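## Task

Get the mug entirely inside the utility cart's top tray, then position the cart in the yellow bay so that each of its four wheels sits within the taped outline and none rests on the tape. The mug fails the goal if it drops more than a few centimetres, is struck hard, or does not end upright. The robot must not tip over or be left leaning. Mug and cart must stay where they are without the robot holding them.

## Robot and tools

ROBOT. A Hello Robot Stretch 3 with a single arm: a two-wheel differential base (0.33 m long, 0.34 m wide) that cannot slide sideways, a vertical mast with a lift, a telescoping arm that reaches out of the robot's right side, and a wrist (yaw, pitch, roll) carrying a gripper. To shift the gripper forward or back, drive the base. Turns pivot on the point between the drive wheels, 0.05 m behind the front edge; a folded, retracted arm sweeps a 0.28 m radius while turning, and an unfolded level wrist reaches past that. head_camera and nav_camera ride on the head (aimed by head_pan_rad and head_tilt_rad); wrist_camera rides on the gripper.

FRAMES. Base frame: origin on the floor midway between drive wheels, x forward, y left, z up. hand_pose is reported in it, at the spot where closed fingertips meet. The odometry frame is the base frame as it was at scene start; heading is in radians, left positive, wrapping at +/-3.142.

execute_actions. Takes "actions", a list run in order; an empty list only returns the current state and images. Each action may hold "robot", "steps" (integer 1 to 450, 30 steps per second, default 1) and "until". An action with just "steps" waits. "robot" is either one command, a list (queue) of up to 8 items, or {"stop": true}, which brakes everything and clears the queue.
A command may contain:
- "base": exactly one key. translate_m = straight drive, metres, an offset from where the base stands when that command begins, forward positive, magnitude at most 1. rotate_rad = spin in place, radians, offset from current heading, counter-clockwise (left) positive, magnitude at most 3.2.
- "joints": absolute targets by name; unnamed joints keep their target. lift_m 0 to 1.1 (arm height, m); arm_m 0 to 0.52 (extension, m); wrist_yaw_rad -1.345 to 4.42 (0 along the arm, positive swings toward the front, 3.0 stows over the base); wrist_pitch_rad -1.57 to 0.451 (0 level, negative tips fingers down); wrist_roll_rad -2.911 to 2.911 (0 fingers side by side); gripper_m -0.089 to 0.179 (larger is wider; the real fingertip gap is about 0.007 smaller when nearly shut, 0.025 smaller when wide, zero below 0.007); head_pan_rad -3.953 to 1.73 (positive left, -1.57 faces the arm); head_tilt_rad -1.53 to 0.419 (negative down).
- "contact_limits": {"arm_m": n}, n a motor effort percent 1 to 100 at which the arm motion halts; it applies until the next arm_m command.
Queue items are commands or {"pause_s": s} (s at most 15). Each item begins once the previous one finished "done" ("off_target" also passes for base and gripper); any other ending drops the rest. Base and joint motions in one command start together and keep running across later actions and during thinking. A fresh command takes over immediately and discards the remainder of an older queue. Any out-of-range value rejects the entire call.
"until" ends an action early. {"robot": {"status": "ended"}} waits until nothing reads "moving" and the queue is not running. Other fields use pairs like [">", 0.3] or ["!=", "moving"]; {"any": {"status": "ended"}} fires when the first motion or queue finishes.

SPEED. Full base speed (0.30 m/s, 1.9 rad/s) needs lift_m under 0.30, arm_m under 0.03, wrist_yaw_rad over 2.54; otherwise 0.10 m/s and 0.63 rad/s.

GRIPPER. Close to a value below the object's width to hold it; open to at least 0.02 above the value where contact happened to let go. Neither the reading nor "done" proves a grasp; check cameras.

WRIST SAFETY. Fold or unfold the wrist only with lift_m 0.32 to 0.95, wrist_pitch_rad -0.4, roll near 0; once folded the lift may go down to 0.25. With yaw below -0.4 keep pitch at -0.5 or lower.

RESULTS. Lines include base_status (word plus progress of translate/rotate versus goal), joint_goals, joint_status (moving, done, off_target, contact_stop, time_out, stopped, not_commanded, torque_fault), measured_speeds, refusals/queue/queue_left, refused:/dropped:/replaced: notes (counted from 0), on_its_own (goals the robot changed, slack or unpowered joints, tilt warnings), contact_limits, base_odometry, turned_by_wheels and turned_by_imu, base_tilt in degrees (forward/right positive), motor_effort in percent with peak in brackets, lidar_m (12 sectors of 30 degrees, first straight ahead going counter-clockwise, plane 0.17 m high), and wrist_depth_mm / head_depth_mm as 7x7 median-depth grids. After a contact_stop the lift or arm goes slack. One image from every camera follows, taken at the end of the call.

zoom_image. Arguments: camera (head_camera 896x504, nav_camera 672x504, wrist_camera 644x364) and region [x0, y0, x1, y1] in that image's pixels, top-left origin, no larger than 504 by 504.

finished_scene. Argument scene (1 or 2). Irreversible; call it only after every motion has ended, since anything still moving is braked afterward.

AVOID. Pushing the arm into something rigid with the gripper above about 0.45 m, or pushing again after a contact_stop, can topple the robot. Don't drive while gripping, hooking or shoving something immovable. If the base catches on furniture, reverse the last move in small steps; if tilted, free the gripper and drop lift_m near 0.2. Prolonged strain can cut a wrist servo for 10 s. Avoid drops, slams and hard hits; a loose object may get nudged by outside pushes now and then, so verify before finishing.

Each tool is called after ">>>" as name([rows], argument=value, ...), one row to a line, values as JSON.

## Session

>>> execute_actions([
  {"robot":{"joints":{"head_pan_rad":-1.0,"head_tilt_rad":-0.6}},"steps":200,"until":{"robot":{"status":"ended"}}},
])

>>> execute_actions([
  {"robot":{"joints":{"head_pan_rad":-2.8}},"steps":200,"until":{"robot":{"status":"ended"}}},
])

>>> execute_actions([
  {"robot":{"joints":{"head_pan_rad":1.0}},"steps":200,"until":{"robot":{"status":"ended"}}},
])

Scene clock: 1.10 s.
robot.base_odometry: x=+0.000 y=+0.000 heading=+0.000 (m, m, rad; robot's odometry frame)
robot.turned_by_wheels: +0.000 (rad since the last result)
robot.turned_by_imu: +0.000 (rad since the last result)
robot.base_tilt: forward=+0.2 right=+0.5 (deg)
robot.lidar_m: 2.33 1.04 1.07 2.10 2.19 2.04 1.25 1.51 1.18 1.56 1.53 1.63
robot.head_depth_mm: 1247 1378 1540 1748 1815 1442 1214 / 1252 1390 1543 1758 1808 1449 1218 / 1283 1410 1593 1804 1807 1451 1217 / 1297 1429 1607 1831 1819 1466 1223 / 1298 1450 1624 1843 1811 1463 1224 / 1313 1459 1627 1864 1822 1454 1226 / 1321 1469 1667 1886 1830 1470 1233
robot.base_status: not_commanded
robot.joint_positions: lift_m=+0.475 arm_m=-0.001 wrist_yaw_rad=+3.099 wrist_pitch_rad=-0.376 wrist_roll_rad=-0.006 gripper_m=+0.037 head_pan_rad=-0.993 head_tilt_rad=-0.592
robot.joint_goals: lift_m=+0.475 arm_m=-0.001 wrist_yaw_rad=+3.099 wrist_pitch_rad=-0.376 wrist_roll_rad=-0.006 gripper_m=+0.037 head_pan_rad=-1.000 head_tilt_rad=-0.600
robot.joint_status: lift_m=not_commanded arm_m=not_commanded wrist_yaw_rad=not_commanded wrist_pitch_rad=not_commanded wrist_roll_rad=not_commanded gripper_m=not_commanded head_pan_rad=done head_tilt_rad=done
robot.measured_speeds: translate_m=+0.000 rotate_rad=+0.000 lift_m=+0.000 arm_m=+0.000 wrist_yaw_rad=+0.000 wrist_pitch_rad=+0.000 wrist_roll_rad=+0.000 head_pan_rad=+0.000 head_tilt_rad=+0.000
robot: refusals=0 queue=done queue_left=0
robot.motor_effort: left_wheel=+0(0) right_wheel=-1(1) lift_m=+26(26) arm_m=+0(0) wrist_yaw_rad=+0(1) wrist_pitch_rad=+7(7) wrist_roll_rad=+0(0) gripper_m=+1(0) head_pan_rad=-3(55) head_tilt_rad=-2(23) (%)
robot.hand_pose: x=-0.0114 y=+0.0850 z=+0.4972 quat_wxyz=(+0.147, +0.695, +0.118, +0.694) (m; robot's base frame)
robot.wrist_depth_mm: - - - - - - - / - - - - - - - / - - - - - - - / - - - - - - - / 956 957 - 956 - 943 951 / 783 776 - 778 803 791 781 / 661 675 653 669 669 675 669
pictures: head_camera (sideways: a quarter turn clockwise sets it upright), nav_camera (sideways: a quarter turn counterclockwise sets it upright), wrist_camera
Images, in order (width x height): head_camera 896x504, nav_camera 672x504, wrist_camera 644x364.

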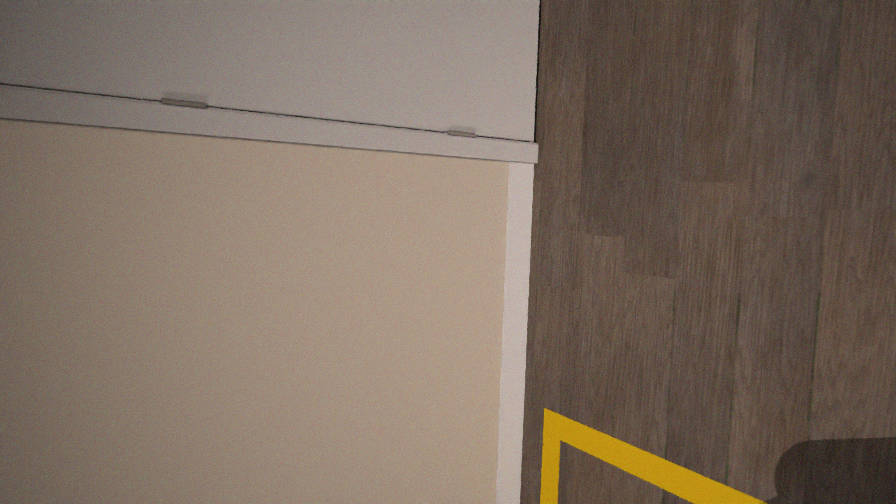

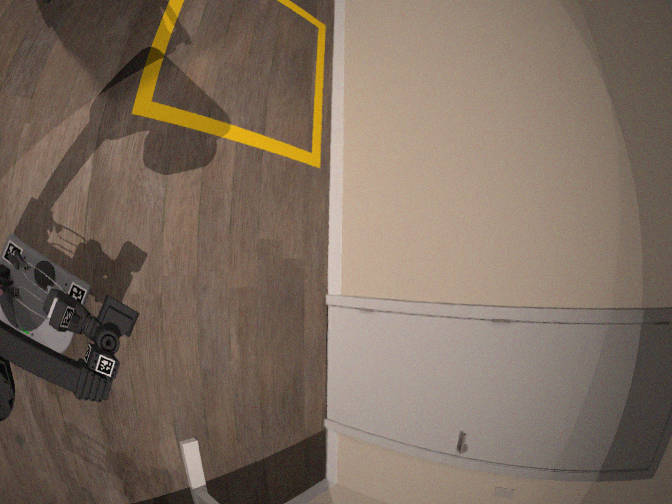

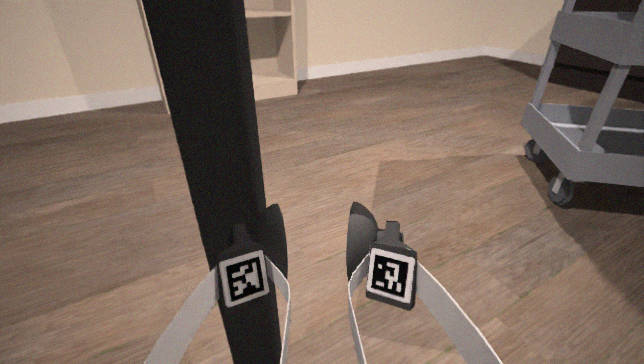

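Scene clock: 2.53 s.
robot.base_odometry: x=+0.000 y=+0.000 heading=+0.000 (m, m, rad; robot's odometry frame)
robot.turned_by_wheels: +0.000 (rad since the last result)
robot.turned_by_imu: +0.000 (rad since the last result)
robot.base_tilt: forward=+0.1 right=+0.4 (deg)
robot.lidar_m: 2.33 1.04 1.07 2.10 2.19 2.04 1.26 1.51 1.19 1.57 1.52 1.64
robot.head_depth_mm: 1332 1442 957 1848 1637 1445 1222 / 1318 1417 899 1879 1795 1442 1215 / 1302 1393 906 1851 1808 1457 1219 / 1277 1370 907 1799 1816 1462 1219 / 1259 1363 910 1757 1822 1458 1214 / 1237 1353 915 1723 1822 1466 1224 / 1221 1318 918 1693 1805 1468 1228
robot.base_status: not_commanded
robot.joint_positions: lift_m=+0.475 arm_m=-0.001 wrist_yaw_rad=+3.099 wrist_pitch_rad=-0.376 wrist_roll_rad=-0.006 gripper_m=+0.037 head_pan_rad=-2.793 head_tilt_rad=-0.592
robot.joint_goals: lift_m=+0.475 arm_m=-0.001 wrist_yaw_rad=+3.099 wrist_pitch_rad=-0.376 wrist_roll_rad=-0.006 gripper_m=+0.037 head_pan_rad=-2.800 head_tilt_rad=-0.600
robot.joint_status: lift_m=not_commanded arm_m=not_commanded wrist_yaw_rad=not_commanded wrist_pitch_rad=not_commanded wrist_roll_rad=not_commanded gripper_m=not_commanded head_pan_rad=done head_tilt_rad=done
robot.measured_speeds: translate_m=+0.000 rotate_rad=+0.000 lift_m=+0.000 arm_m=+0.000 wrist_yaw_rad=+0.000 wrist_pitch_rad=+0.000 wrist_roll_rad=+0.000 head_pan_rad=+0.000 head_tilt_rad=+0.000
robot: refusals=0 queue=done queue_left=0
robot.motor_effort: left_wheel=+0(0) right_wheel=-1(1) lift_m=+27(27) arm_m=+0(0) wrist_yaw_rad=+0(0) wrist_pitch_rad=+7(7) wrist_roll_rad=+0(0) gripper_m=-1(1) head_pan_rad=-4(56) head_tilt_rad=-2(2) (%)
robot.hand_pose: x=-0.0114 y=+0.0850 z=+0.4972 quat_wxyz=(+0.147, +0.695, +0.118, +0.694) (m; robot's base frame)
robot.wrist_depth_mm: - - - - - - - / - - - - - - - / - - - - - - - / - - - - - - - / 945 965 - 954 - 956 970 / 778 789 - 779 802 778 801 / 668 665 650 657 669 670 662
pictures: head_camera (sideways: a quarter turn clockwise sets it upright), nav_camera (sideways: a quarter turn counterclockwise sets it upright), wrist_camera
Images, in order (width x height): head_camera 896x504, nav_camera 672x504, wrist_camera 644x364.

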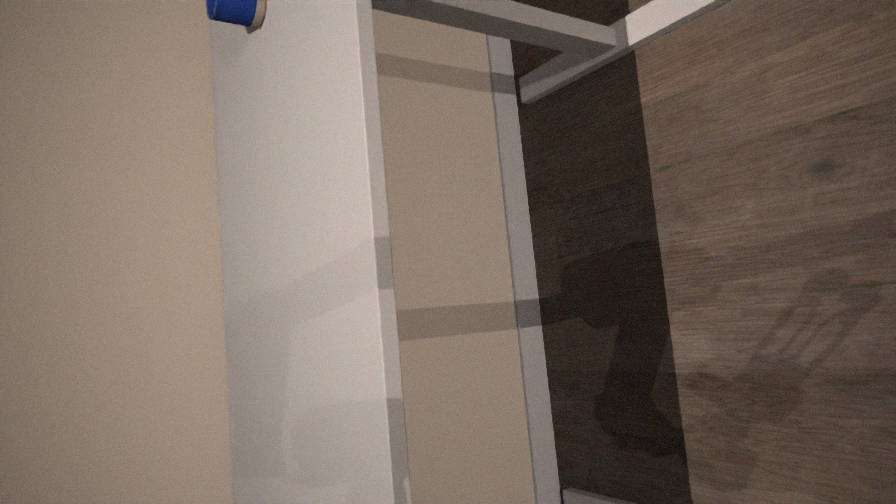

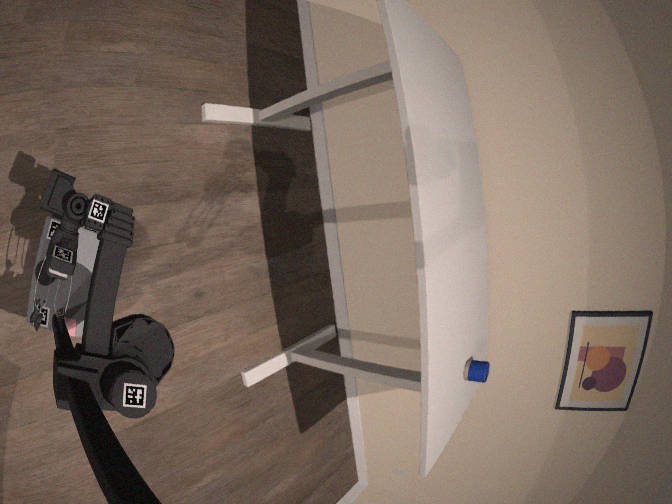

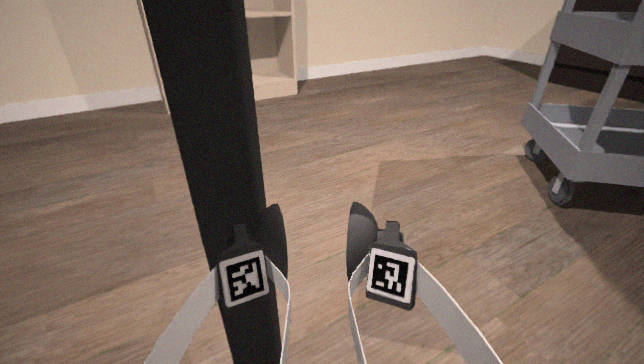

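Scene clock: 4.80 s.
robot.base_odometry: x=+0.000 y=+0.000 heading=+0.000 (m, m, rad; robot's odometry frame)
robot.turned_by_wheels: +0.000 (rad since the last result)
robot.turned_by_imu: +0.000 (rad since the last result)
robot.base_tilt: forward=+0.0 right=+0.5 (deg)
robot.lidar_m: 2.33 1.04 1.07 2.10 2.19 2.03 1.25 1.51 1.18 1.57 1.53 1.64
robot.head_depth_mm: 2703 2440 1410 1570 1642 1461 1216 / 2858 2548 1322 1430 1642 1449 1224 / 2986 2691 1427 1579 1643 1454 1215 / 3187 3561 3293 2298 1812 1463 1221 / 3297 3635 3535 2396 1815 1458 1220 / 2923 3181 3255 2408 1807 1462 1225 / 2590 2741 2956 2405 1830 1461 1225
robot.base_status: not_commanded
robot.joint_positions: lift_m=+0.475 arm_m=-0.001 wrist_yaw_rad=+3.099 wrist_pitch_rad=-0.376 wrist_roll_rad=-0.006 gripper_m=+0.037 head_pan_rad=+0.993 head_tilt_rad=-0.592
robot.joint_goals: lift_m=+0.475 arm_m=-0.001 wrist_yaw_rad=+3.099 wrist_pitch_rad=-0.376 wrist_roll_rad=-0.006 gripper_m=+0.037 head_pan_rad=+1.000 head_tilt_rad=-0.600
robot.joint_status: lift_m=not_commanded arm_m=not_commanded wrist_yaw_rad=not_commanded wrist_pitch_rad=not_commanded wrist_roll_rad=not_commanded gripper_m=not_commanded head_pan_rad=done head_tilt_rad=done
robot.measured_speeds: translate_m=+0.000 rotate_rad=+0.000 lift_m=+0.000 arm_m=+0.000 wrist_yaw_rad=+0.000 wrist_pitch_rad=+0.000 wrist_roll_rad=+0.000 head_pan_rad=+0.000 head_tilt_rad=+0.000
robot: refusals=0 queue=done queue_left=0
robot.motor_effort: left_wheel=+1(1) right_wheel=-1(1) lift_m=+26(26) arm_m=+0(0) wrist_yaw_rad=+0(1) wrist_pitch_rad=+7(7) wrist_roll_rad=+0(0) gripper_m=+0(0) head_pan_rad=+4(55) head_tilt_rad=-2(3) (%)
robot.hand_pose: x=-0.0114 y=+0.0850 z=+0.4972 quat_wxyz=(+0.147, +0.695, +0.118, +0.694) (m; robot's base frame)
robot.wrist_depth_mm: - - - - - - - / - - - - - - - / - - - - - - - / - - - - - - - / 952 950 - 962 - 964 968 / 787 798 - 773 798 790 799 / 655 664 652 667 658 670 668
pictures: head_camera (sideways: a quarter turn clockwise sets it upright), nav_camera (sideways: a quarter turn counterclockwise sets it upright), wrist_camera
Images, in order (width x height): head_camera 896x504, nav_camera 672x504, wrist_camera 644x364.

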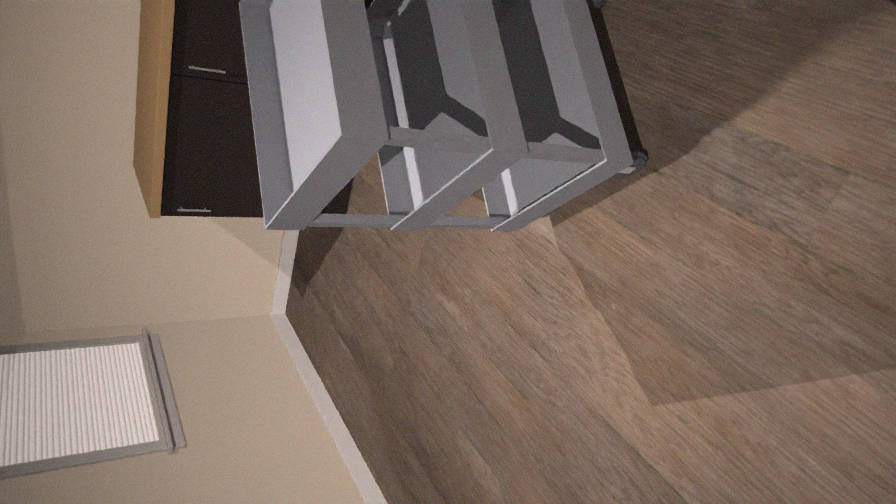

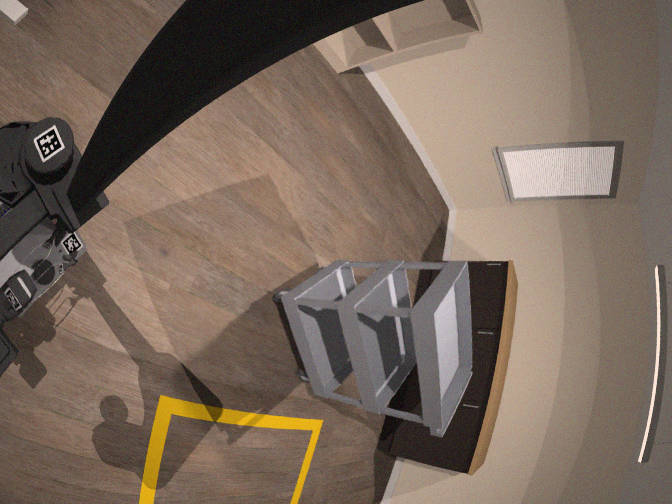

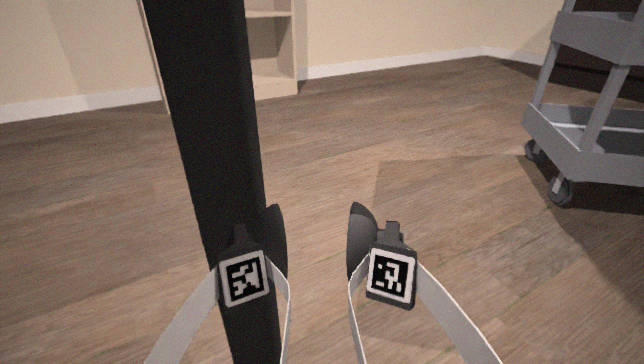

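>>> execute_actions([
  {"robot":[{"base":{"rotate_rad":-0.48},"joints":{"lift_m":0.28,"head_pan_rad":-1.57,"head_tilt_rad":-0.5}},{"base":{"translate_m":-0.69}},{"base":{"rotate_rad":-0.62}},{"joints":{"lift_m":0.94,"wrist_pitch_rad":-0.4}},{"joints":{"wrist_yaw_rad":0,"gripper_m":0.17}},{"joints":{"lift_m":1.05,"wrist_pitch_rad":-0.1}}],"steps":450,"until":{"robot":{"status":"ended"}}},
  {"steps":300,"until":{"robot":{"status":"ended"}}},
])

Scene clock: 38.87 s.
robot.base_odometry: x=-0.612 y=+0.319 heading=-1.100 (m, m, rad; robot's odometry frame)
robot.turned_by_wheels: -1.100 (rad since the last result)
robot.turned_by_imu: -0.689 (rad since the last result)
robot.base_tilt: forward=+0.2 right=+0.3 (deg)
robot.lidar_m: 2.09 2.67 1.40 2.72 1.78 1.49 1.75 1.21 0.69 1.15 1.23 2.03
robot.head_depth_mm: 896 965 1048 - - - - / 932 1007 1081 - - - - / 968 1057 1124 - - - - / 1010 1112 1174 - - 1433 1290 / 1055 1150 1214 766 533 1483 1284 / 1100 1217 1235 707 537 1583 1295 / 1160 1280 1243 751 559 1582 1294
robot.base_status: done (rotate_rad -0.6202 of -0.6200)
robot.joint_positions: lift_m=+1.049 arm_m=-0.001 wrist_yaw_rad=+0.000 wrist_pitch_rad=-0.121 wrist_roll_rad=-0.003 gripper_m=+0.170 head_pan_rad=-1.565 head_tilt_rad=-0.499
robot.joint_goals: lift_m=+1.050 arm_m=-0.001 wrist_yaw_rad=+0.000 wrist_pitch_rad=-0.100 wrist_roll_rad=-0.003 gripper_m=+0.170 head_pan_rad=-1.570 head_tilt_rad=-0.500
robot.joint_status: lift_m=done arm_m=not_commanded wrist_yaw_rad=done wrist_pitch_rad=done wrist_roll_rad=not_commanded gripper_m=done head_pan_rad=done head_tilt_rad=done
robot.measured_speeds: translate_m=+0.000 rotate_rad=-0.004 lift_m=+0.000 arm_m=+0.000 wrist_yaw_rad=+0.000 wrist_pitch_rad=+0.000 wrist_roll_rad=+0.000 head_pan_rad=+0.000 head_tilt_rad=+0.000
robot: refusals=0 queue=done queue_left=0
robot.motor_effort: left_wheel=-10(66) right_wheel=+2(41) lift_m=+36(41) arm_m=+0(2) wrist_yaw_rad=+1(100) wrist_pitch_rad=+10(54) wrist_roll_rad=-2(10) gripper_m=+0(85) head_pan_rad=-3(57) head_tilt_rad=+0(12) (%)
robot.hand_pose: x=-0.0216 y=-0.3958 z=+1.1333 quat_wxyz=(+0.707, +0.043, -0.705, -0.043) (m; robot's base frame)
robot.wrist_depth_mm: - - 986 911 811 739 676 / - - - 967 850 769 696 / - - - 998 901 790 732 / - 965 954 949 877 827 752 / 623 643 611 612 598 646 473 / 481 451 448 444 442 439 373 / 341 357 356 349 351 349 345
pictures: head_camera (sideways: a quarter turn clockwise sets it upright), nav_camera (sideways: a quarter turn counterclockwise sets it upright), wrist_camera
Images, in order (width x height): head_camera 896x504, nav_camera 672x504, wrist_camera 644x364.

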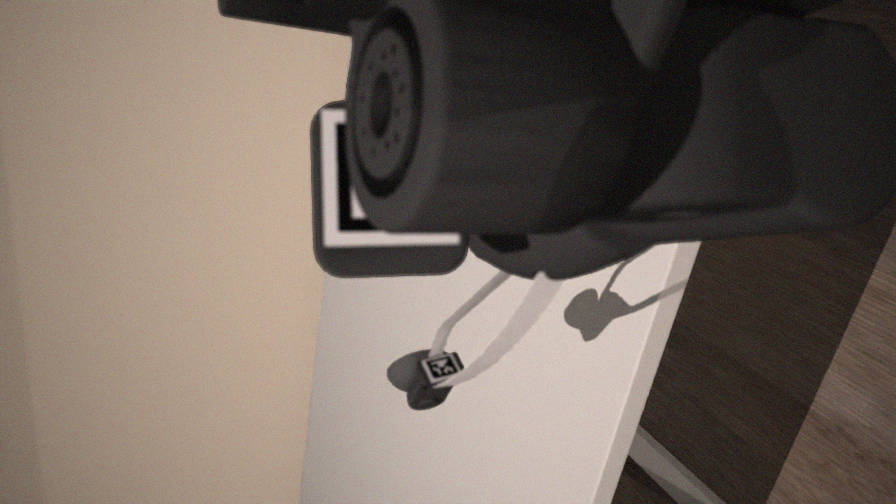

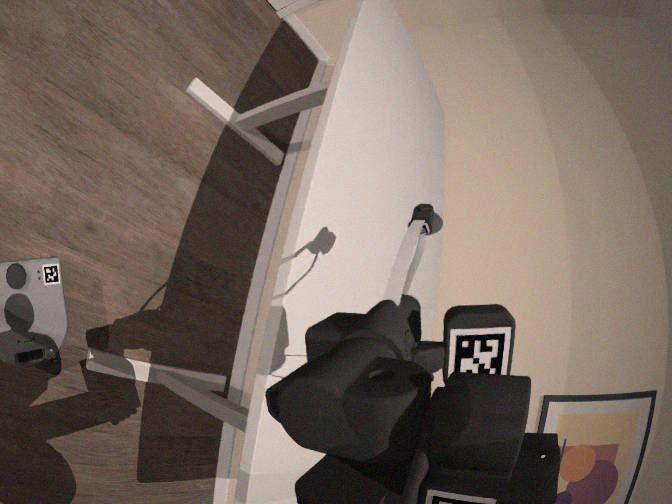

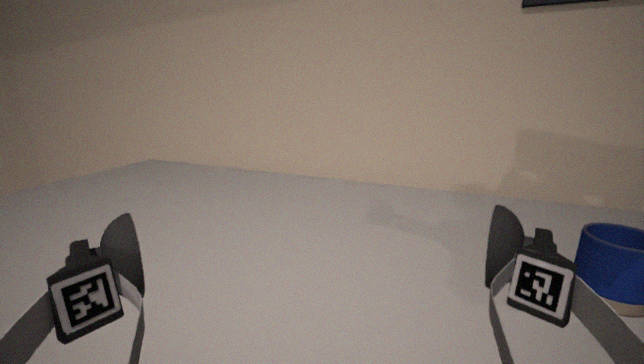

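>>> execute_actions([
  {"robot":{"base":{"rotate_rad":-0.55}},"steps":450,"until":{"robot":{"status":"ended"}}},
])

Scene clock: 46.03 s.
robot.base_odometry: x=-0.612 y=+0.319 heading=-1.650 (m, m, rad; robot's odometry frame)
robot.turned_by_wheels: -0.550 (rad since the last result)
robot.turned_by_imu: -0.558 (rad since the last result)
robot.base_tilt: forward=+0.2 right=+0.6 (deg)
robot.lidar_m: 2.03 2.08 2.61 1.40 2.81 1.81 1.49 1.74 1.22 0.69 1.14 1.23
robot.head_depth_mm: 978 1067 1162 - - - - / 962 1055 1136 - - - - / 951 1037 1109 - - - - / 929 1024 1087 - - 442 1280 / 918 1000 1069 764 532 429 1290 / 909 985 1052 706 534 430 1289 / 896 969 1043 748 536 417 1292
robot.base_status: done (rotate_rad -0.5499 of -0.5500)
robot.joint_positions: lift_m=+1.049 arm_m=-0.001 wrist_yaw_rad=+0.000 wrist_pitch_rad=-0.121 wrist_roll_rad=-0.003 gripper_m=+0.170 head_pan_rad=-1.565 head_tilt_rad=-0.499
robot.joint_goals: lift_m=+1.050 arm_m=-0.001 wrist_yaw_rad=+0.000 wrist_pitch_rad=-0.100 wrist_roll_rad=-0.003 gripper_m=+0.170 head_pan_rad=-1.570 head_tilt_rad=-0.500
robot.joint_status: lift_m=done arm_m=not_commanded wrist_yaw_rad=done wrist_pitch_rad=done wrist_roll_rad=not_commanded gripper_m=done head_pan_rad=done head_tilt_rad=done
robot.measured_speeds: translate_m=+0.000 rotate_rad=+0.000 lift_m=+0.000 arm_m=+0.000 wrist_yaw_rad=+0.000 wrist_pitch_rad=+0.000 wrist_roll_rad=+0.000 head_pan_rad=+0.000 head_tilt_rad=+0.000
robot: refusals=0 queue=done queue_left=0
robot.motor_effort: left_wheel=+2(10) right_wheel=-2(4) lift_m=+37(36) arm_m=+0(0) wrist_yaw_rad=+1(1) wrist_pitch_rad=+10(10) wrist_roll_rad=-2(2) gripper_m=-2(0) head_pan_rad=-4(5) head_tilt_rad=+0(0) (%)
robot.hand_pose: x=-0.0216 y=-0.3958 z=+1.1333 quat_wxyz=(+0.707, +0.043, -0.705, -0.043) (m; robot's base frame)
robot.wrist_depth_mm: 747 772 801 831 859 884 933 / 771 805 849 858 898 949 982 / 823 830 876 906 958 - - / 844 857 888 923 - - - / 626 637 600 528 603 - - / 478 450 446 443 445 441 - / 343 357 352 355 350 351 -
pictures: head_camera (sideways: a quarter turn clockwise sets it upright), nav_camera (sideways: a quarter turn counterclockwise sets it upright), wrist_camera
Images, in order (width x height): head_camera 896x504, nav_camera 672x504, wrist_camera 644x364.

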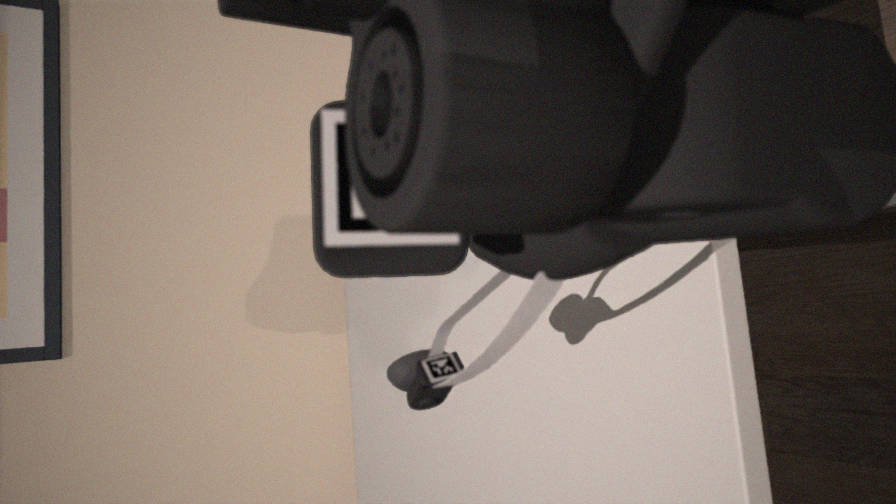

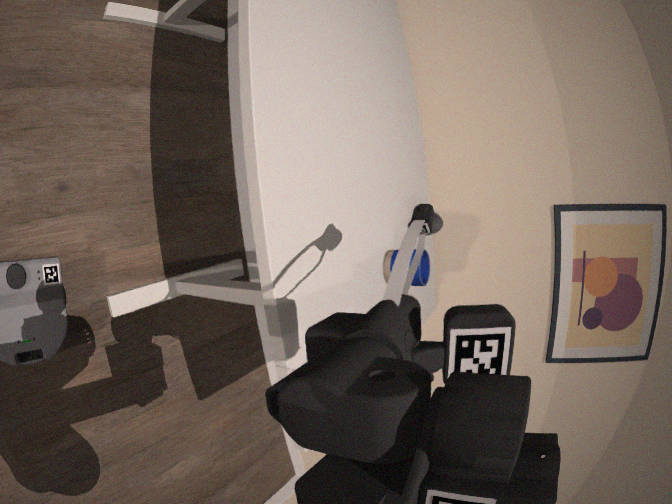

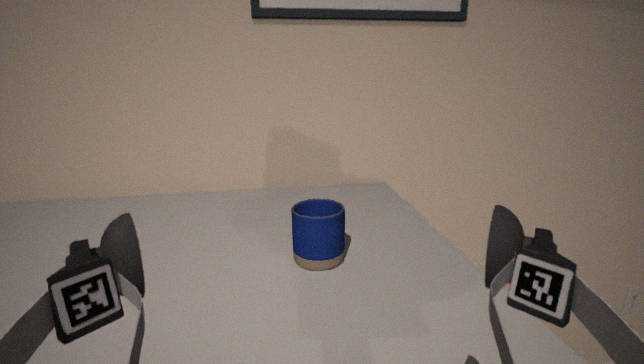

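>>> execute_actions([
  {"robot":{"joints":{"lift_m":0.925,"arm_m":0.22}},"steps":450,"until":{"robot":{"status":"ended"}}},
])

Scene clock: 54.43 s.
robot.base_odometry: x=-0.612 y=+0.319 heading=-1.650 (m, m, rad; robot's odometry frame)
robot.turned_by_wheels: +0.000 (rad since the last result)
robot.turned_by_imu: +0.000 (rad since the last result)
robot.base_tilt: forward=+0.2 right=+0.5 (deg)
robot.lidar_m: 2.03 2.07 2.60 1.40 2.82 1.80 1.49 1.74 1.22 0.69 1.14 1.22
robot.head_depth_mm: 980 1066 1179 1275 - 454 1282 / 961 1053 1153 - 488 455 1285 / 948 1037 1102 - 481 441 1189 / 930 1018 1087 698 510 441 1277 / 922 1001 1070 743 533 428 1290 / 906 986 1054 745 534 429 1294 / 893 970 1046 749 537 417 1291
robot.base_status: done (rotate_rad -0.5499 of -0.5500)
robot.joint_positions: lift_m=+0.926 arm_m=+0.220 wrist_yaw_rad=+0.000 wrist_pitch_rad=-0.121 wrist_roll_rad=-0.003 gripper_m=+0.170 head_pan_rad=-1.565 head_tilt_rad=-0.499
robot.joint_goals: lift_m=+0.925 arm_m=+0.220 wrist_yaw_rad=+0.000 wrist_pitch_rad=-0.100 wrist_roll_rad=-0.003 gripper_m=+0.170 head_pan_rad=-1.570 head_tilt_rad=-0.500
robot.joint_status: lift_m=done arm_m=done wrist_yaw_rad=done wrist_pitch_rad=done wrist_roll_rad=not_commanded gripper_m=done head_pan_rad=done head_tilt_rad=done
robot.measured_speeds: translate_m=+0.000 rotate_rad=+0.000 lift_m=+0.000 arm_m=+0.000 wrist_yaw_rad=+0.000 wrist_pitch_rad=+0.000 wrist_roll_rad=+0.000 head_pan_rad=+0.000 head_tilt_rad=+0.000
robot: refusals=0 queue=done queue_left=0
robot.motor_effort: left_wheel=+2(2) right_wheel=-2(2) lift_m=+12(37) arm_m=+3(2) wrist_yaw_rad=+0(0) wrist_pitch_rad=+10(10) wrist_roll_rad=-2(1) gripper_m=+0(0) head_pan_rad=-2(3) head_tilt_rad=+0(0) (%)
robot.hand_pose: x=-0.0216 y=-0.6161 z=+1.0096 quat_wxyz=(+0.707, +0.043, -0.705, -0.043) (m; robot's base frame)
robot.wrist_depth_mm: 558 572 594 622 645 668 708 / 586 599 629 646 668 710 742 / 603 632 646 677 707 746 774 / 501 499 488 211 480 775 828 / 344 333 316 219 309 332 871 / - 235 232 226 230 228 239 / 178 185 185 183 183 181 180
pictures: head_camera (sideways: a quarter turn clockwise sets it upright), nav_camera (sideways: a quarter turn counterclockwise sets it upright), wrist_camera
Images, in order (width x height): head_camera 896x504, nav_camera 672x504, wrist_camera 644x364.

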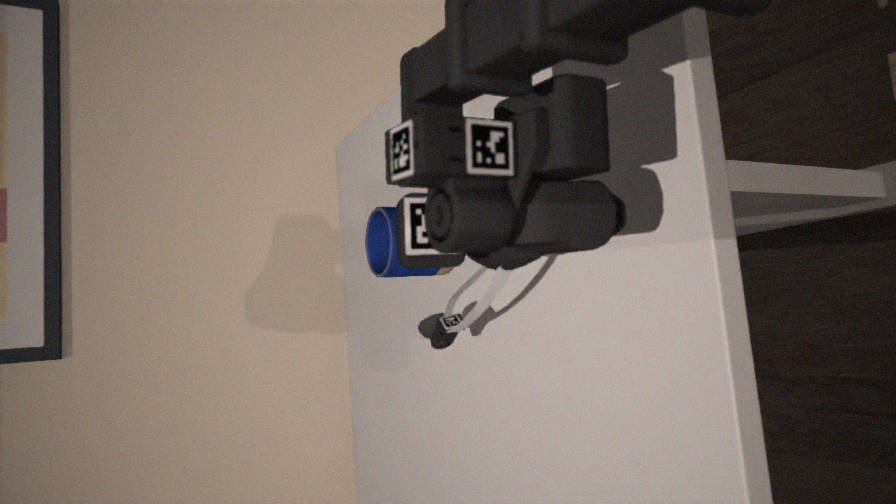

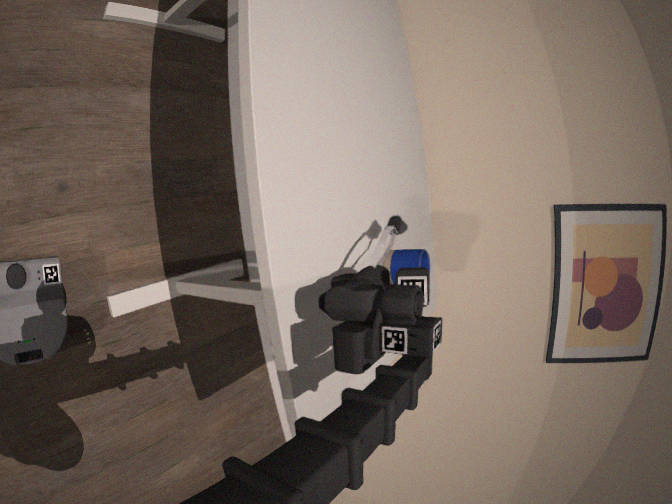

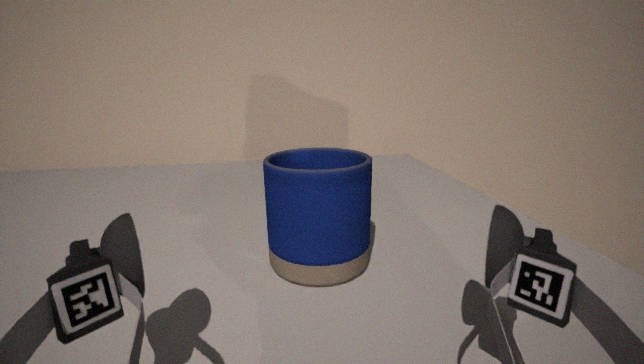

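>>> execute_actions([
  {"robot":[{"joints":{"arm_m":0.295,"lift_m":0.935}},{"joints":{"gripper_m":0.04}},{"pause_s":0.5},{"joints":{"lift_m":1.02}}],"steps":450,"until":{"robot":{"status":"ended"}}},
])

Scene clock: 63.63 s.
robot.base_odometry: x=-0.612 y=+0.319 heading=-1.650 (m, m, rad; robot's odometry frame)
robot.turned_by_wheels: +0.000 (rad since the last result)
robot.turned_by_imu: -0.001 (rad since the last result)
robot.base_tilt: forward=+0.2 right=+0.6 (deg)
robot.lidar_m: 2.03 2.08 2.60 1.40 2.82 1.80 1.49 1.74 1.22 0.69 1.14 1.22
robot.head_depth_mm: 981 1058 - 730 527 455 1280 / 962 1036 - 730 528 454 1283 / 953 1017 - 696 529 441 1193 / 932 1018 - 698 531 442 1289 / 919 998 1070 742 532 429 1289 / 904 988 1050 745 533 429 1293 / 893 970 1041 746 536 417 1299
robot.base_status: done (rotate_rad -0.5500 of -0.5500)
robot.joint_positions: lift_m=+1.019 arm_m=+0.295 wrist_yaw_rad=-0.002 wrist_pitch_rad=-0.148 wrist_roll_rad=-0.003 gripper_m=+0.041 head_pan_rad=-1.565 head_tilt_rad=-0.499
robot.joint_goals: lift_m=+1.020 arm_m=+0.295 wrist_yaw_rad=+0.000 wrist_pitch_rad=-0.100 wrist_roll_rad=-0.003 gripper_m=+0.040 head_pan_rad=-1.570 head_tilt_rad=-0.500
robot.joint_status: lift_m=done arm_m=done wrist_yaw_rad=done wrist_pitch_rad=done wrist_roll_rad=not_commanded gripper_m=done head_pan_rad=done head_tilt_rad=done
robot.measured_speeds: translate_m=+0.000 rotate_rad=+0.000 lift_m=+0.000 arm_m=+0.000 wrist_yaw_rad=+0.000 wrist_pitch_rad=+0.000 wrist_roll_rad=+0.000 head_pan_rad=+0.000 head_tilt_rad=+0.000
robot: refusals=0 queue=done queue_left=0
robot.motor_effort: left_wheel=+2(2) right_wheel=-2(3) lift_m=+38(38) arm_m=+4(4) wrist_yaw_rad=+3(3) wrist_pitch_rad=+23(25) wrist_roll_rad=-2(2) gripper_m=-14(89) head_pan_rad=-4(3) head_tilt_rad=+0(0) (%)
robot.hand_pose: x=-0.0221 y=-0.6896 z=+1.0964 quat_wxyz=(+0.706, +0.052, -0.704, -0.053) (m; robot's base frame)
robot.wrist_depth_mm: 493 506 529 548 569 593 623 / 513 530 551 570 603 628 653 / 533 555 581 610 633 661 695 / 559 574 604 621 662 692 737 / 500 502 170 138 461 740 787 / 376 376 150 141 172 771 840 / 300 299 284 148 293 294 902
pictures: head_camera (sideways: a quarter turn clockwise sets it upright), nav_camera (sideways: a quarter turn counterclockwise sets it upright), wrist_camera
Images, in order (width x height): head_camera 896x504, nav_camera 672x504, wrist_camera 644x364.

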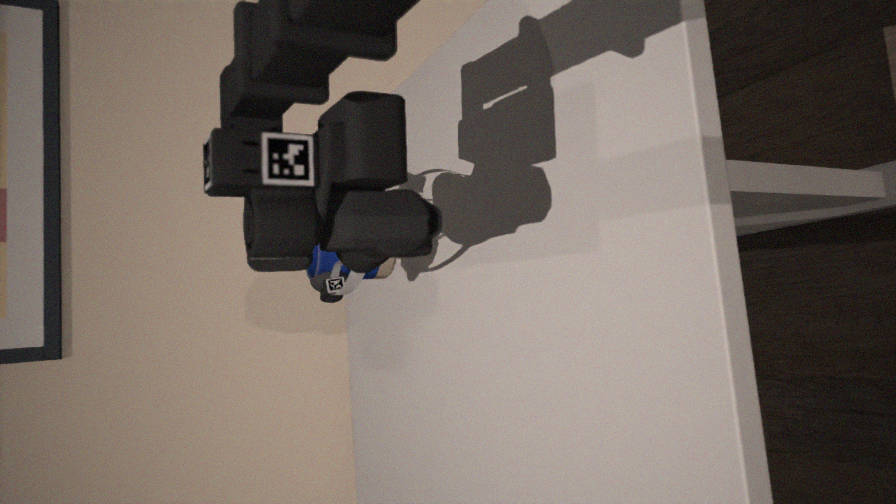

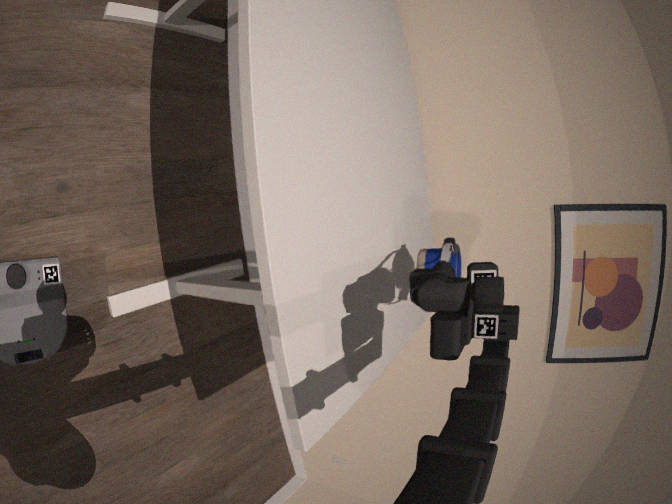

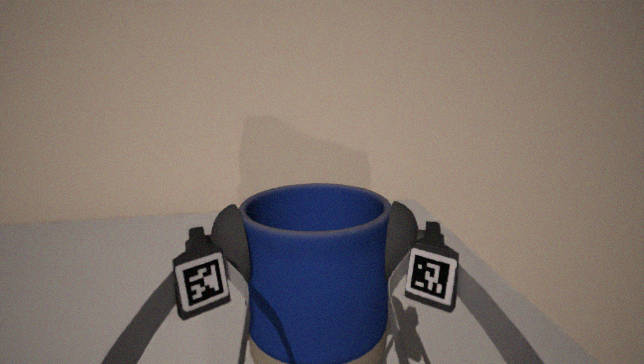

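It slipped; set down and regrip harder.

>>> execute_actions([
  {"robot":[{"joints":{"gripper_m":0.0}},{"joints":{"lift_m":0.965}},{"joints":{"gripper_m":0.13}},{"joints":{"lift_m":0.93}},{"joints":{"gripper_m":-0.01}},{"pause_s":0.5},{"joints":{"lift_m":1.02}},{"pause_s":1}],"steps":450,"until":{"robot":{"status":"ended"}}},
])

Scene clock: 79.17 s.
robot.base_odometry: x=-0.612 y=+0.319 heading=-1.650 (m, m, rad; robot's odometry frame)
robot.turned_by_wheels: +0.000 (rad since the last result)
robot.turned_by_imu: -0.001 (rad since the last result)
robot.base_tilt: forward=+0.1 right=+0.5 (deg)
robot.lidar_m: 2.03 2.07 2.61 1.40 2.82 1.80 1.49 1.74 1.22 0.69 1.14 1.23
robot.head_depth_mm: 977 1067 - 733 527 453 1277 / 959 1037 - 729 528 455 1282 / 949 1018 - 697 529 441 1184 / 932 1010 - 700 530 442 1288 / 921 1004 1067 741 534 429 1283 / 910 990 1047 743 534 429 1286 / 894 970 1044 748 536 417 1302
robot.base_status: done (rotate_rad -0.5499 of -0.5500)
robot.joint_positions: lift_m=+1.019 arm_m=+0.295 wrist_yaw_rad=-0.002 wrist_pitch_rad=-0.145 wrist_roll_rad=-0.003 gripper_m=+0.008 head_pan_rad=-1.565 head_tilt_rad=-0.499
robot.joint_goals: lift_m=+1.020 arm_m=+0.295 wrist_yaw_rad=+0.000 wrist_pitch_rad=-0.100 wrist_roll_rad=-0.003 gripper_m=+0.008 head_pan_rad=-1.570 head_tilt_rad=-0.500
robot.joint_status: lift_m=done arm_m=done wrist_yaw_rad=done wrist_pitch_rad=done wrist_roll_rad=not_commanded gripper_m=done head_pan_rad=done head_tilt_rad=done
robot.measured_speeds: translate_m=+0.000 rotate_rad=+0.000 lift_m=+0.000 arm_m=+0.000 wrist_yaw_rad=+0.000 wrist_pitch_rad=+0.000 wrist_roll_rad=+0.000 head_pan_rad=+0.000 head_tilt_rad=+0.000
robot: refusals=0 queue=done queue_left=0
robot.on_its_own: gripper_m is held at +0.008, not at your -0.010, by its stall guard, which is still easing
robot.motor_effort: left_wheel=+2(2) right_wheel=-2(2) lift_m=+38(39) arm_m=+3(3) wrist_yaw_rad=+2(2) wrist_pitch_rad=+22(24) wrist_roll_rad=-2(1) gripper_m=-12(100) head_pan_rad=-4(3) head_tilt_rad=+0(1) (%)
robot.hand_pose: x=-0.0219 y=-0.6898 z=+1.0971 quat_wxyz=(+0.707, +0.051, -0.704, -0.052) (m; robot's base frame)
robot.wrist_depth_mm: 491 508 525 548 568 597 626 / 509 524 550 581 602 620 658 / 535 558 579 598 631 660 694 / 566 586 606 618 657 704 727 / 509 503 164 182 162 738 781 / 378 377 117 110 120 770 843 / 300 299 278 116 283 296 904
pictures: head_camera (sideways: a quarter turn clockwise sets it upright), nav_camera (sideways: a quarter turn counterclockwise sets it upright), wrist_camera
Images, in order (width x height): head_camera 896x504, nav_camera 672x504, wrist_camera 644x364.

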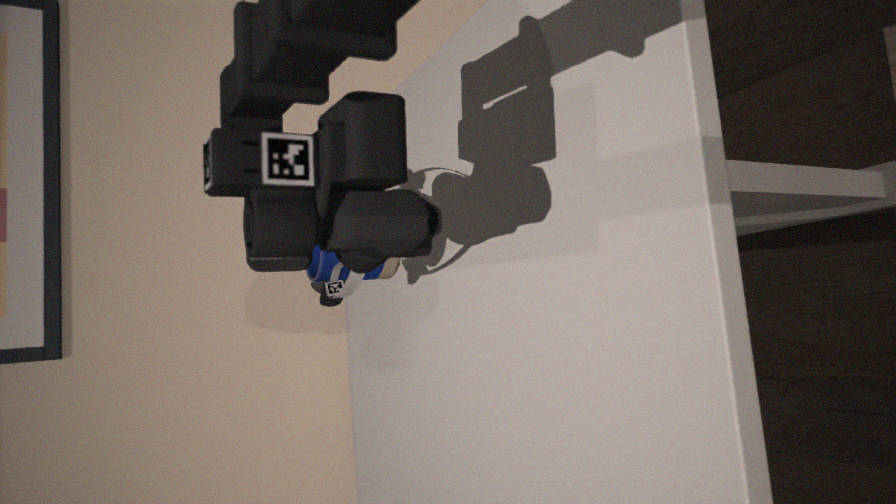

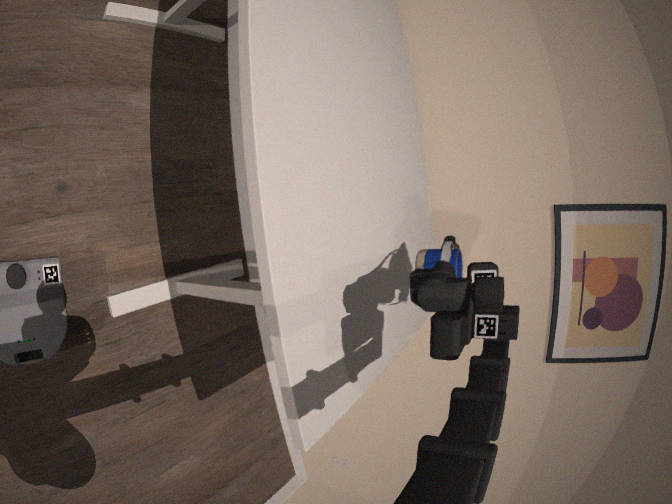

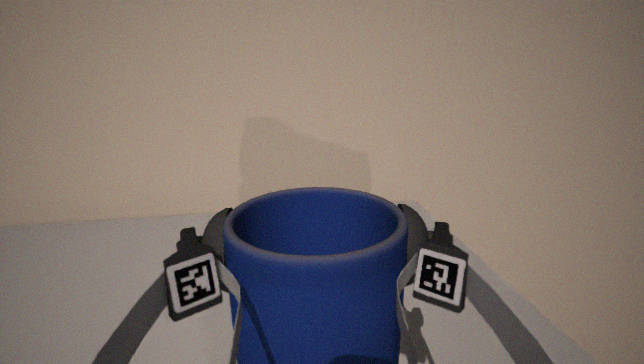

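Too hard. Retry with intermediate squeeze.

>>> execute_actions([
  {"robot":[{"joints":{"lift_m":0.975}},{"joints":{"gripper_m":0.14}},{"joints":{"lift_m":0.93,"arm_m":0.265}},{"joints":{"gripper_m":0.02}},{"pause_s":0.5},{"joints":{"lift_m":0.99}},{"pause_s":2}],"steps":450,"until":{"robot":{"status":"ended"}}},
])

Scene clock: 93.23 s.
robot.base_odometry: x=-0.612 y=+0.319 heading=-1.650 (m, m, rad; robot's odometry frame)
robot.turned_by_wheels: +0.000 (rad since the last result)
robot.turned_by_imu: -0.001 (rad since the last result)
robot.base_tilt: forward=+0.2 right=+0.6 (deg)
robot.lidar_m: 2.03 2.07 2.60 1.40 2.82 1.81 1.49 1.74 1.22 0.69 1.14 1.22
robot.head_depth_mm: 978 1071 1148 658 526 453 1268 / 963 1058 - 660 526 455 1282 / 948 1031 - 646 528 441 1193 / 930 1023 1080 666 531 442 1289 / 923 1004 1072 739 533 428 1292 / 909 985 1049 746 534 429 1291 / 892 971 1041 748 534 417 1294
robot.base_status: done (rotate_rad -0.5500 of -0.5500)
robot.joint_positions: lift_m=+0.989 arm_m=+0.265 wrist_yaw_rad=-0.002 wrist_pitch_rad=-0.144 wrist_roll_rad=-0.004 gripper_m=+0.036 head_pan_rad=-1.565 head_tilt_rad=-0.499
robot.joint_goals: lift_m=+0.990 arm_m=+0.265 wrist_yaw_rad=+0.000 wrist_pitch_rad=-0.100 wrist_roll_rad=-0.004 gripper_m=+0.035 head_pan_rad=-1.570 head_tilt_rad=-0.500
robot.joint_status: lift_m=done arm_m=done wrist_yaw_rad=done wrist_pitch_rad=done wrist_roll_rad=not_commanded gripper_m=done head_pan_rad=done head_tilt_rad=done
robot.measured_speeds: translate_m=+0.000 rotate_rad=+0.000 lift_m=+0.000 arm_m=+0.000 wrist_yaw_rad=+0.000 wrist_pitch_rad=+0.000 wrist_roll_rad=+0.000 head_pan_rad=+0.000 head_tilt_rad=+0.000
robot: refusals=0 queue=done queue_left=0
robot.on_its_own: gripper_m is held at +0.035, not at your +0.020, by its stall guard, which is still easing
robot.motor_effort: left_wheel=+2(2) right_wheel=-2(0) lift_m=+37(40) arm_m=-3(4) wrist_yaw_rad=+3(7) wrist_pitch_rad=+22(23) wrist_roll_rad=-1(2) gripper_m=-21(100) head_pan_rad=-3(3) head_tilt_rad=+0(0) (%)
robot.hand_pose: x=-0.0221 y=-0.6604 z=+1.0673 quat_wxyz=(+0.707, +0.050, -0.704, -0.052) (m; robot's base frame)
robot.wrist_depth_mm: 516 540 559 574 600 626 652 / 536 561 580 602 632 662 691 / 568 590 607 635 660 691 732 / 582 611 618 656 686 737 775 / 438 437 162 180 157 766 822 / 328 327 112 105 116 328 887 / 261 259 189 111 238 258 254
pictures: head_camera (sideways: a quarter turn clockwise sets it upright), nav_camera (sideways: a quarter turn counterclockwise sets it upright), wrist_camera
Images, in order (width x height): head_camera 896x504, nav_camera 672x504, wrist_camera 644x364.

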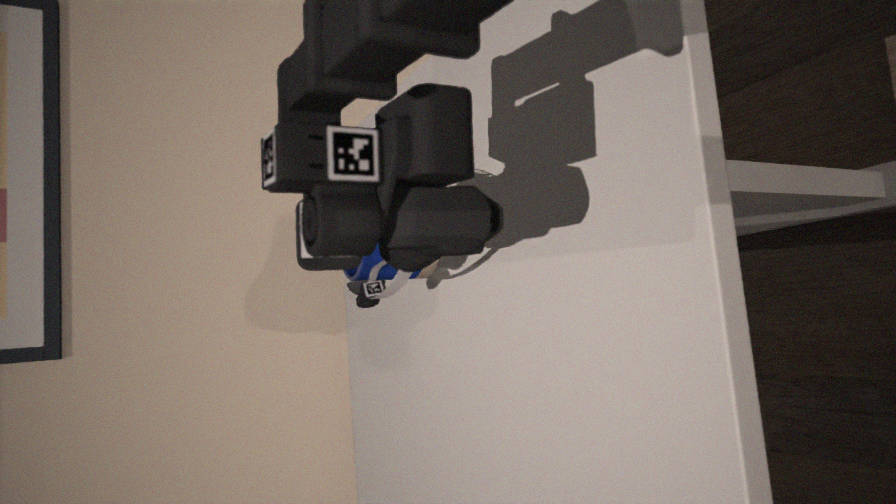

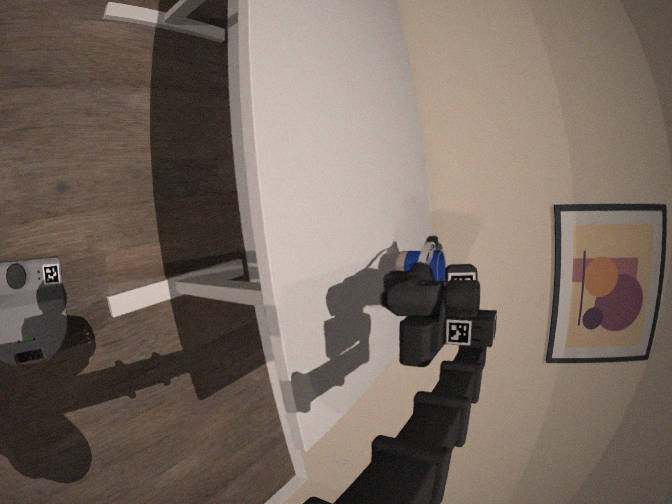

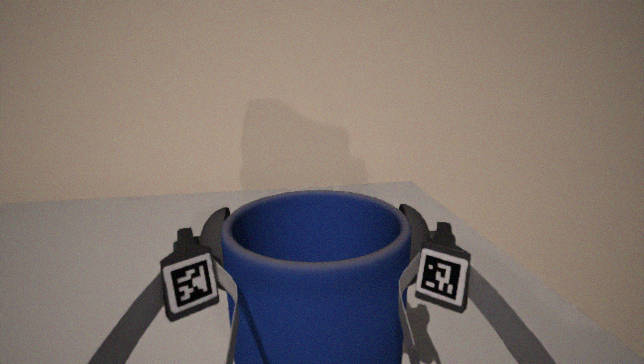

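>>> execute_actions([
  {"robot":[{"joints":{"lift_m":0.975}},{"joints":{"gripper_m":0.14}},{"joints":{"lift_m":0.93,"arm_m":0.22}},{"joints":{"gripper_m":0.03}},{"pause_s":0.5},{"joints":{"lift_m":0.99}},{"pause_s":2}],"steps":450,"until":{"robot":{"status":"ended"}}},
])

Scene clock: 113.73 s.
robot.base_odometry: x=-0.612 y=+0.319 heading=-1.650 (m, m, rad; robot's odometry frame)
robot.turned_by_wheels: +0.000 (rad since the last result)
robot.turned_by_imu: -0.001 (rad since the last result)
robot.base_tilt: forward=+0.1 right=+0.5 (deg)
robot.lidar_m: 2.03 2.08 2.61 1.40 2.82 1.80 1.49 1.74 1.22 0.69 1.14 1.23
robot.head_depth_mm: 982 1073 1145 - 526 455 1275 / 964 1053 1117 - 528 455 1288 / 947 1034 1103 - 529 441 1194 / 932 1017 1091 666 530 442 1287 / 918 1001 1074 742 532 429 1288 / 905 990 1051 745 535 429 1294 / 894 968 1038 748 535 417 1294
robot.base_status: done (rotate_rad -0.5499 of -0.5500)
robot.joint_positions: lift_m=+0.989 arm_m=+0.220 wrist_yaw_rad=-0.002 wrist_pitch_rad=-0.148 wrist_roll_rad=-0.004 gripper_m=+0.031 head_pan_rad=-1.565 head_tilt_rad=-0.499
robot.joint_goals: lift_m=+0.990 arm_m=+0.220 wrist_yaw_rad=+0.000 wrist_pitch_rad=-0.100 wrist_roll_rad=-0.004 gripper_m=+0.030 head_pan_rad=-1.570 head_tilt_rad=-0.500
robot.joint_status: lift_m=done arm_m=done wrist_yaw_rad=done wrist_pitch_rad=done wrist_roll_rad=not_commanded gripper_m=done head_pan_rad=done head_tilt_rad=done
robot.measured_speeds: translate_m=+0.000 rotate_rad=+0.000 lift_m=+0.000 arm_m=+0.000 wrist_yaw_rad=+0.000 wrist_pitch_rad=+0.000 wrist_roll_rad=+0.000 head_pan_rad=+0.000 head_tilt_rad=+0.000
robot: refusals=0 queue=done queue_left=0
robot.motor_effort: left_wheel=+2(2) right_wheel=-2(2) lift_m=+38(40) arm_m=-3(2) wrist_yaw_rad=+1(2) wrist_pitch_rad=+23(25) wrist_roll_rad=-1(1) gripper_m=-18(93) head_pan_rad=-3(3) head_tilt_rad=+0(0) (%)
robot.hand_pose: x=-0.0219 y=-0.6152 z=+1.0664 quat_wxyz=(+0.707, +0.052, -0.704, -0.053) (m; robot's base frame)
robot.wrist_depth_mm: 551 572 590 618 638 666 692 / 583 592 624 657 682 704 733 / 605 625 650 680 713 752 773 / 624 651 668 207 730 785 831 / 436 438 148 135 395 828 901 / 326 326 150 141 169 318 950 / 259 259 247 148 256 254 254
pictures: head_camera (sideways: a quarter turn clockwise sets it upright), nav_camera (sideways: a quarter turn counterclockwise sets it upright), wrist_camera
Images, in order (width x height): head_camera 896x504, nav_camera 672x504, wrist_camera 644x364.

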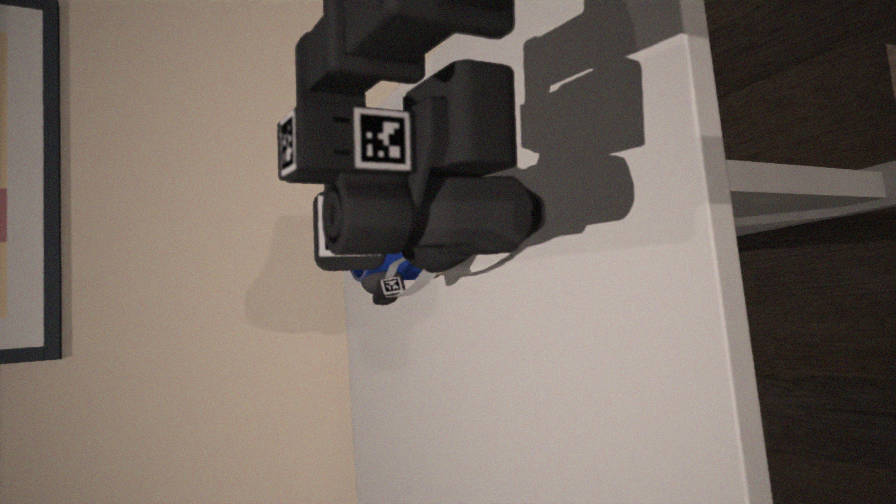

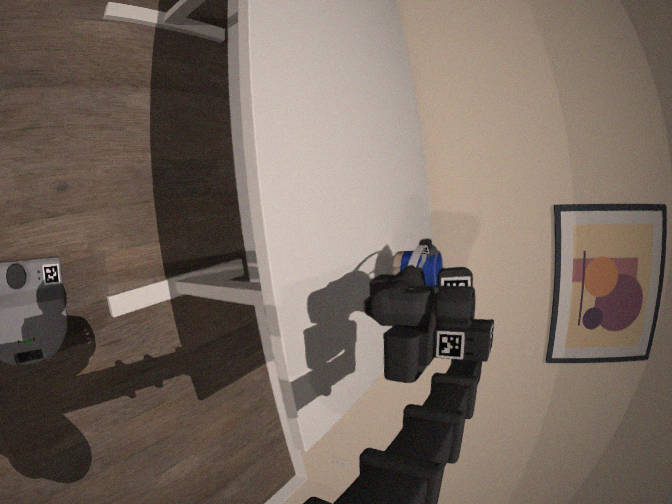

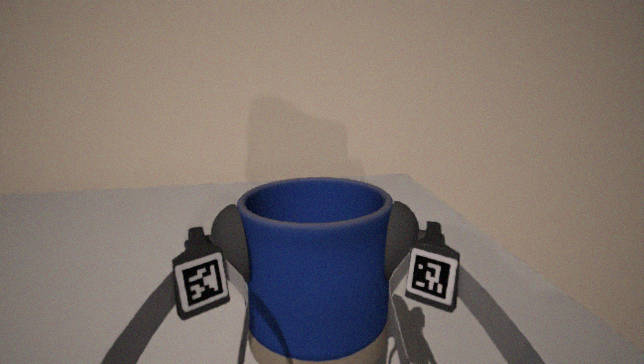

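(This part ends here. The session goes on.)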